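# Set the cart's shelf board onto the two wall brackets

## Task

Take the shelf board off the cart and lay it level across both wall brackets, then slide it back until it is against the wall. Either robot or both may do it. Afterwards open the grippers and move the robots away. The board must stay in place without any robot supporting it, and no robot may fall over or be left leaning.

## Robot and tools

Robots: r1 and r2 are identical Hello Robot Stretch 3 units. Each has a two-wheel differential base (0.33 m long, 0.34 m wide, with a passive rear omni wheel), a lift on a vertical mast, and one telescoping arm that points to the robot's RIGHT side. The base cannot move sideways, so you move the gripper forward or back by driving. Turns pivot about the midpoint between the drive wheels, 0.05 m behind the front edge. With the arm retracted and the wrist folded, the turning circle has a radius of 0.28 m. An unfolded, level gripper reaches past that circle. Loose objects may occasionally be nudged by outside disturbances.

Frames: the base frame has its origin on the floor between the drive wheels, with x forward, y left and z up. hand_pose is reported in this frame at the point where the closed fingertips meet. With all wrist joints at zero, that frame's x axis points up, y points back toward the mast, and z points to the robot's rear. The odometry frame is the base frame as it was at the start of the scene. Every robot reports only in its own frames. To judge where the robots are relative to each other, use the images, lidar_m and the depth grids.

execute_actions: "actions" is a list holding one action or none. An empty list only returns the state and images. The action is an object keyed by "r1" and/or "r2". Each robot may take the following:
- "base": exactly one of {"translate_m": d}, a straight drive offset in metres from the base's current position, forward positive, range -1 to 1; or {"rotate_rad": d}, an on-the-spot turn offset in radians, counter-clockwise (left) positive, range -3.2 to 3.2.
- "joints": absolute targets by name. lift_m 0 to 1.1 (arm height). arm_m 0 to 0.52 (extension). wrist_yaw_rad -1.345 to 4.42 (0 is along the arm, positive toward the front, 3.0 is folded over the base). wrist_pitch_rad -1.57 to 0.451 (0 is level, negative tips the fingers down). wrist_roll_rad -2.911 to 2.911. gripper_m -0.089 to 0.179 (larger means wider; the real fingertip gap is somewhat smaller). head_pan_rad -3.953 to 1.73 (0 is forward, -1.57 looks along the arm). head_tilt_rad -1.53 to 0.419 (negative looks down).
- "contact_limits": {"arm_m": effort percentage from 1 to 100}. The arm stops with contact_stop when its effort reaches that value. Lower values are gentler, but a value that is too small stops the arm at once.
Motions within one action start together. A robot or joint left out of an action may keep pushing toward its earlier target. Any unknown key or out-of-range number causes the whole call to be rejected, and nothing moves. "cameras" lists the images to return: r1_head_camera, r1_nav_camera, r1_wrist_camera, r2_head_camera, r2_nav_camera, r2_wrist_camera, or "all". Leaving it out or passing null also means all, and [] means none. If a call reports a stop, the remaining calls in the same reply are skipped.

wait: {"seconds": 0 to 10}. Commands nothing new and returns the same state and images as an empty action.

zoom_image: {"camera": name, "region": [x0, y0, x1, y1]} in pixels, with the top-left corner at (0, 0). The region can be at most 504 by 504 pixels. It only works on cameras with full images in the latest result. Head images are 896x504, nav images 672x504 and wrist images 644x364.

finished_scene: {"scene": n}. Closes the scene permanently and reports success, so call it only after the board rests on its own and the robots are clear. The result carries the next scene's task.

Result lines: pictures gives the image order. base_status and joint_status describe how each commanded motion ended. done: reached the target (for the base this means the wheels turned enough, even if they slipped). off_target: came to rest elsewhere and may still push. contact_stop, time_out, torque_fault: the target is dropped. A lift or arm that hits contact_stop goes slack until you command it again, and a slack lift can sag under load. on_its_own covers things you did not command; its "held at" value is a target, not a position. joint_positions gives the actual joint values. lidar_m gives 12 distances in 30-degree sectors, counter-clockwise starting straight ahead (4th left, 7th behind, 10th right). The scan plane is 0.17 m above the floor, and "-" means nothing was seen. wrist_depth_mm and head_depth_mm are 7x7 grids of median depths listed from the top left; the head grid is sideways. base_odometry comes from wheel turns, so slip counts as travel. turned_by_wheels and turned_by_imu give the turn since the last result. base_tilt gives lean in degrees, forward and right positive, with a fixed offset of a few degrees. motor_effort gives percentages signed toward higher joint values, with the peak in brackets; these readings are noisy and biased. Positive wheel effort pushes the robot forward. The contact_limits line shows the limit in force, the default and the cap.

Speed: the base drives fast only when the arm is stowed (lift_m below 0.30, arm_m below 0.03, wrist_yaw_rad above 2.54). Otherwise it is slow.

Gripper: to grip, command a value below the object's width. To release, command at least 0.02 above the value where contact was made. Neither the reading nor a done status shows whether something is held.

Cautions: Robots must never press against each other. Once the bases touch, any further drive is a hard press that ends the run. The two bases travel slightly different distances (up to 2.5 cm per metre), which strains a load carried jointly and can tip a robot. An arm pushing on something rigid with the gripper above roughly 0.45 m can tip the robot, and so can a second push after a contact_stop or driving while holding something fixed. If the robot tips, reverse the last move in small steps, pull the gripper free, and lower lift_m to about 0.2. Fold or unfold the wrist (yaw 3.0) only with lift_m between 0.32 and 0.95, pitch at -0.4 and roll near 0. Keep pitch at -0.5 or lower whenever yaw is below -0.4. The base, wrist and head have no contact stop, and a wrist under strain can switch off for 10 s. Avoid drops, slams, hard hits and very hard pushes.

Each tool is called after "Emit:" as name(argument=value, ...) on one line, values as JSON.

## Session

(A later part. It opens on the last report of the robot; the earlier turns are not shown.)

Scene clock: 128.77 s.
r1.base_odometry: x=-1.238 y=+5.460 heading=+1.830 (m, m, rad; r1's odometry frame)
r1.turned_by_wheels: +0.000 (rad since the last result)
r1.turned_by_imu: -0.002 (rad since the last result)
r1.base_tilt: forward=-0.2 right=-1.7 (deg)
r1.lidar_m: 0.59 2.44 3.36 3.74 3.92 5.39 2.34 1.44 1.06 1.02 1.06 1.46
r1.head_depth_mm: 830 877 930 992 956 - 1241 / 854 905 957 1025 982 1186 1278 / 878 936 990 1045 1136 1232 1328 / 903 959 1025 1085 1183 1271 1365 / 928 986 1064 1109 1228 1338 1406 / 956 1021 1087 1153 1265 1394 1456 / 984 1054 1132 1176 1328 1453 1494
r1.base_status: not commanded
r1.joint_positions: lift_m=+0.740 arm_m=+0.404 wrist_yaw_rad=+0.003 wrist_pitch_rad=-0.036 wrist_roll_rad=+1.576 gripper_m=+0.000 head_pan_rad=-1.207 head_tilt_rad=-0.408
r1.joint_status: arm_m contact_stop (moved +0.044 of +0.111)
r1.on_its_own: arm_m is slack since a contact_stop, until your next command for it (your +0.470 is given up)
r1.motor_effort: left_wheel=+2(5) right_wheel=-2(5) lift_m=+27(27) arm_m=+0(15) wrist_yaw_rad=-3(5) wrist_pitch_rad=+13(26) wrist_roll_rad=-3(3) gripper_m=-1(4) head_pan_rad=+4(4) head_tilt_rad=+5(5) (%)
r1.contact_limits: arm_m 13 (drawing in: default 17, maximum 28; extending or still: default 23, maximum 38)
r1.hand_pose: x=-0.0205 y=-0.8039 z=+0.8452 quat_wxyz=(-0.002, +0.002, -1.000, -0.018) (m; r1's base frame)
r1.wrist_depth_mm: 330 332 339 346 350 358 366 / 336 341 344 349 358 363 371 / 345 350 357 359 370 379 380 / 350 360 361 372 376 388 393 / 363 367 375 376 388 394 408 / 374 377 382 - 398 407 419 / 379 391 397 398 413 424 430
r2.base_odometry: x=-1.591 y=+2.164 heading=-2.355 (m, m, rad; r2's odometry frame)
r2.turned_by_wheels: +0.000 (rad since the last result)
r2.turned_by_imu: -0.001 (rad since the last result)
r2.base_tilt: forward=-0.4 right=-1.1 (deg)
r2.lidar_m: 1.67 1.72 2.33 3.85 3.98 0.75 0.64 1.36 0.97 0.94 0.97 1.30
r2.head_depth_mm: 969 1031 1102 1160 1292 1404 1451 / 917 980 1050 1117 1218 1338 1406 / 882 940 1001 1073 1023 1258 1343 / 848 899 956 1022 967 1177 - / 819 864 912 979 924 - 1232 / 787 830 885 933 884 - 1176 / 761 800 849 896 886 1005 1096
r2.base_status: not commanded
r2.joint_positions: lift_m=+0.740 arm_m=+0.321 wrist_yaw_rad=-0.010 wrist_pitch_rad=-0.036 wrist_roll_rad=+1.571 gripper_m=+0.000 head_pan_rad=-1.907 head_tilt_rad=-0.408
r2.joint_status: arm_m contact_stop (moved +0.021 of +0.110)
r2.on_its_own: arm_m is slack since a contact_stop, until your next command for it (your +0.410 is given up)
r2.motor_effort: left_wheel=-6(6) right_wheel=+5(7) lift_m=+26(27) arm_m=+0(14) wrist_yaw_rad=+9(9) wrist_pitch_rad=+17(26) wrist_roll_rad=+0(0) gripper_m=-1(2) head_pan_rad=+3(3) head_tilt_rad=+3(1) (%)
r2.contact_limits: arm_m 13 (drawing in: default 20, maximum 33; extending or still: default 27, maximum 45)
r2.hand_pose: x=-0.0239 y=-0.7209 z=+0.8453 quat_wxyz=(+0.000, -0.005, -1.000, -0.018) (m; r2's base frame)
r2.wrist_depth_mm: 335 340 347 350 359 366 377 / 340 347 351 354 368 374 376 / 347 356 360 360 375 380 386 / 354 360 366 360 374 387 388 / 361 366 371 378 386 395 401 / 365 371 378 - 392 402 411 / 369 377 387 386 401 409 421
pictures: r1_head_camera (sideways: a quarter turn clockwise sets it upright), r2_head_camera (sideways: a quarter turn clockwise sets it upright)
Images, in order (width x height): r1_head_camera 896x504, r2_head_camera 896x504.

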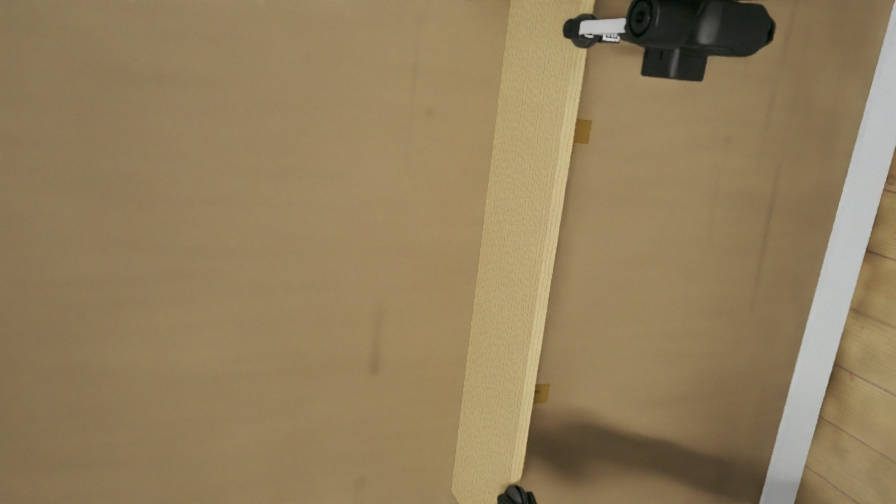

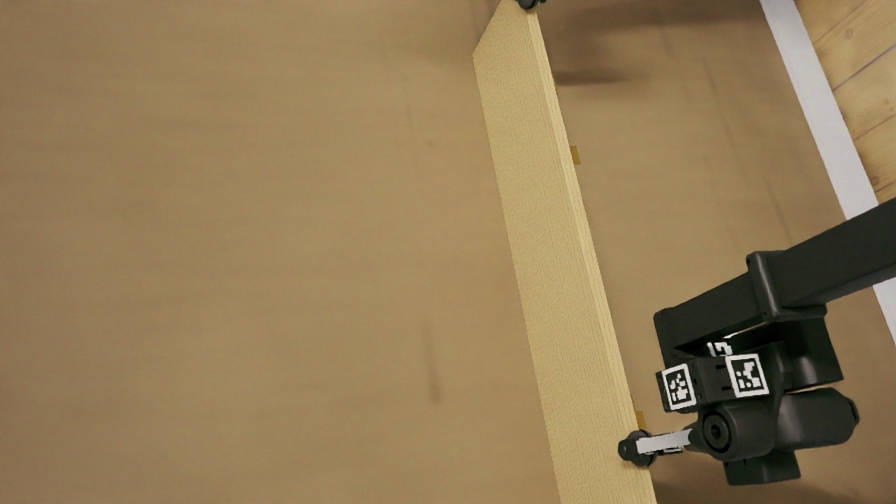

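Board moved slightly back and is seated. Retract.

Emit:
execute_actions(actions=[{"r1":{"joints":{"arm_m":0.0}},"r2":{"joints":{"arm_m":0.0}}}], cameras=["r1_head_camera"])

Emit:
finished_scene(scene=1)

Scene clock: 133.03 s.
r1.base_odometry: x=-1.238 y=+5.460 heading=+1.830 (m, m, rad; r1's odometry frame)
r1.turned_by_wheels: +0.000 (rad since the last result)
r1.turned_by_imu: +0.001 (rad since the last result)
r1.base_tilt: forward=-0.1 right=-1.6 (deg)
r1.lidar_m: 0.59 2.43 3.34 3.75 3.90 5.37 2.33 1.44 1.06 1.02 1.06 1.46
r1.head_depth_mm: 833 874 933 991 982 1137 1221 / 856 902 960 1021 979 1184 1283 / 878 930 989 1048 1133 1228 1329 / 901 961 1022 1086 1181 1279 1372 / 926 994 1058 1111 1230 1334 1414 / 960 1023 1093 1152 1272 1381 1463 / 986 1050 1133 1184 1330 1448 1483
r1.base_status: not commanded
r1.joint_positions: lift_m=+0.740 arm_m=+0.000 wrist_yaw_rad=+0.001 wrist_pitch_rad=-0.022 wrist_roll_rad=+1.576 gripper_m=+0.000 head_pan_rad=-1.207 head_tilt_rad=-0.408
r1.joint_status: all done
r1.motor_effort: left_wheel=+1(2) right_wheel=-1(2) lift_m=+27(27) arm_m=-2(4) wrist_yaw_rad=-1(3) wrist_pitch_rad=+8(14) wrist_roll_rad=-2(3) gripper_m=-3(3) head_pan_rad=+4(5) head_tilt_rad=+5(5) (%)
r1.hand_pose: x=-0.0211 y=-0.4010 z=+0.8488 quat_wxyz=(-0.002, +0.000, -1.000, -0.011) (m; r1's base frame)
r1.wrist_depth_mm: 692 709 706 721 727 726 740 / 709 711 714 737 737 772 758 / 703 729 730 769 759 763 787 / 752 766 750 763 762 772 788 / 759 764 788 807 802 804 834 / 747 794 795 - 826 823 826 / 794 829 822 817 830 849 851
r2.base_odometry: x=-1.591 y=+2.164 heading=-2.355 (m, m, rad; r2's odometry frame)
r2.turned_by_wheels: +0.000 (rad since the last result)
r2.turned_by_imu: +0.001 (rad since the last result)
r2.base_tilt: forward=-0.4 right=-1.1 (deg)
r2.lidar_m: 1.66 1.72 2.33 3.84 3.99 0.76 0.64 1.35 0.97 0.93 0.97 1.31
r2.head_depth_mm: 958 1024 1099 1160 1290 1416 1452 / 920 981 1053 1113 1223 1325 1396 / 885 939 1000 1071 1018 1246 1344 / 849 900 953 1017 970 1185 1287 / 818 866 916 981 928 1123 1210 / 787 836 880 934 880 1069 1135 / 760 799 845 898 884 1020 1089
r2.base_status: not commanded
r2.joint_positions: lift_m=+0.740 arm_m=+0.001 wrist_yaw_rad=-0.001 wrist_pitch_rad=-0.022 wrist_roll_rad=+1.571 gripper_m=+0.000 head_pan_rad=-1.907 head_tilt_rad=-0.408
r2.joint_status: all done
r2.motor_effort: left_wheel=+0(6) right_wheel=+0(5) lift_m=+27(27) arm_m=-3(1) wrist_yaw_rad=+1(8) wrist_pitch_rad=+11(17) wrist_roll_rad=+0(0) gripper_m=-2(2) head_pan_rad=+4(3) head_tilt_rad=+2(2) (%)
r2.hand_pose: x=-0.0217 y=-0.4016 z=+0.8487 quat_wxyz=(+0.000, -0.001, -1.000, -0.011) (m; r2's base frame)
r2.wrist_depth_mm: 628 638 648 653 661 671 680 / 650 653 670 658 674 675 693 / 648 658 665 682 687 690 701 / 666 673 675 693 698 705 720 / 672 677 697 705 708 721 720 / 675 702 698 - 728 739 752 / 701 721 725 734 743 744 762
pictures: r1_head_camera (sideways: a quarter turn clockwise sets it upright)
Images, in order (width x height): r1_head_camera 896x504.

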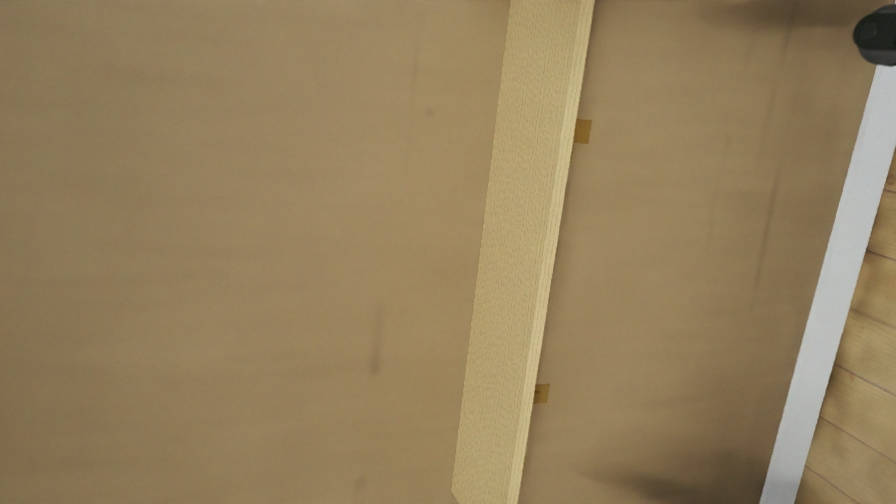

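The scene is finished: the task was done.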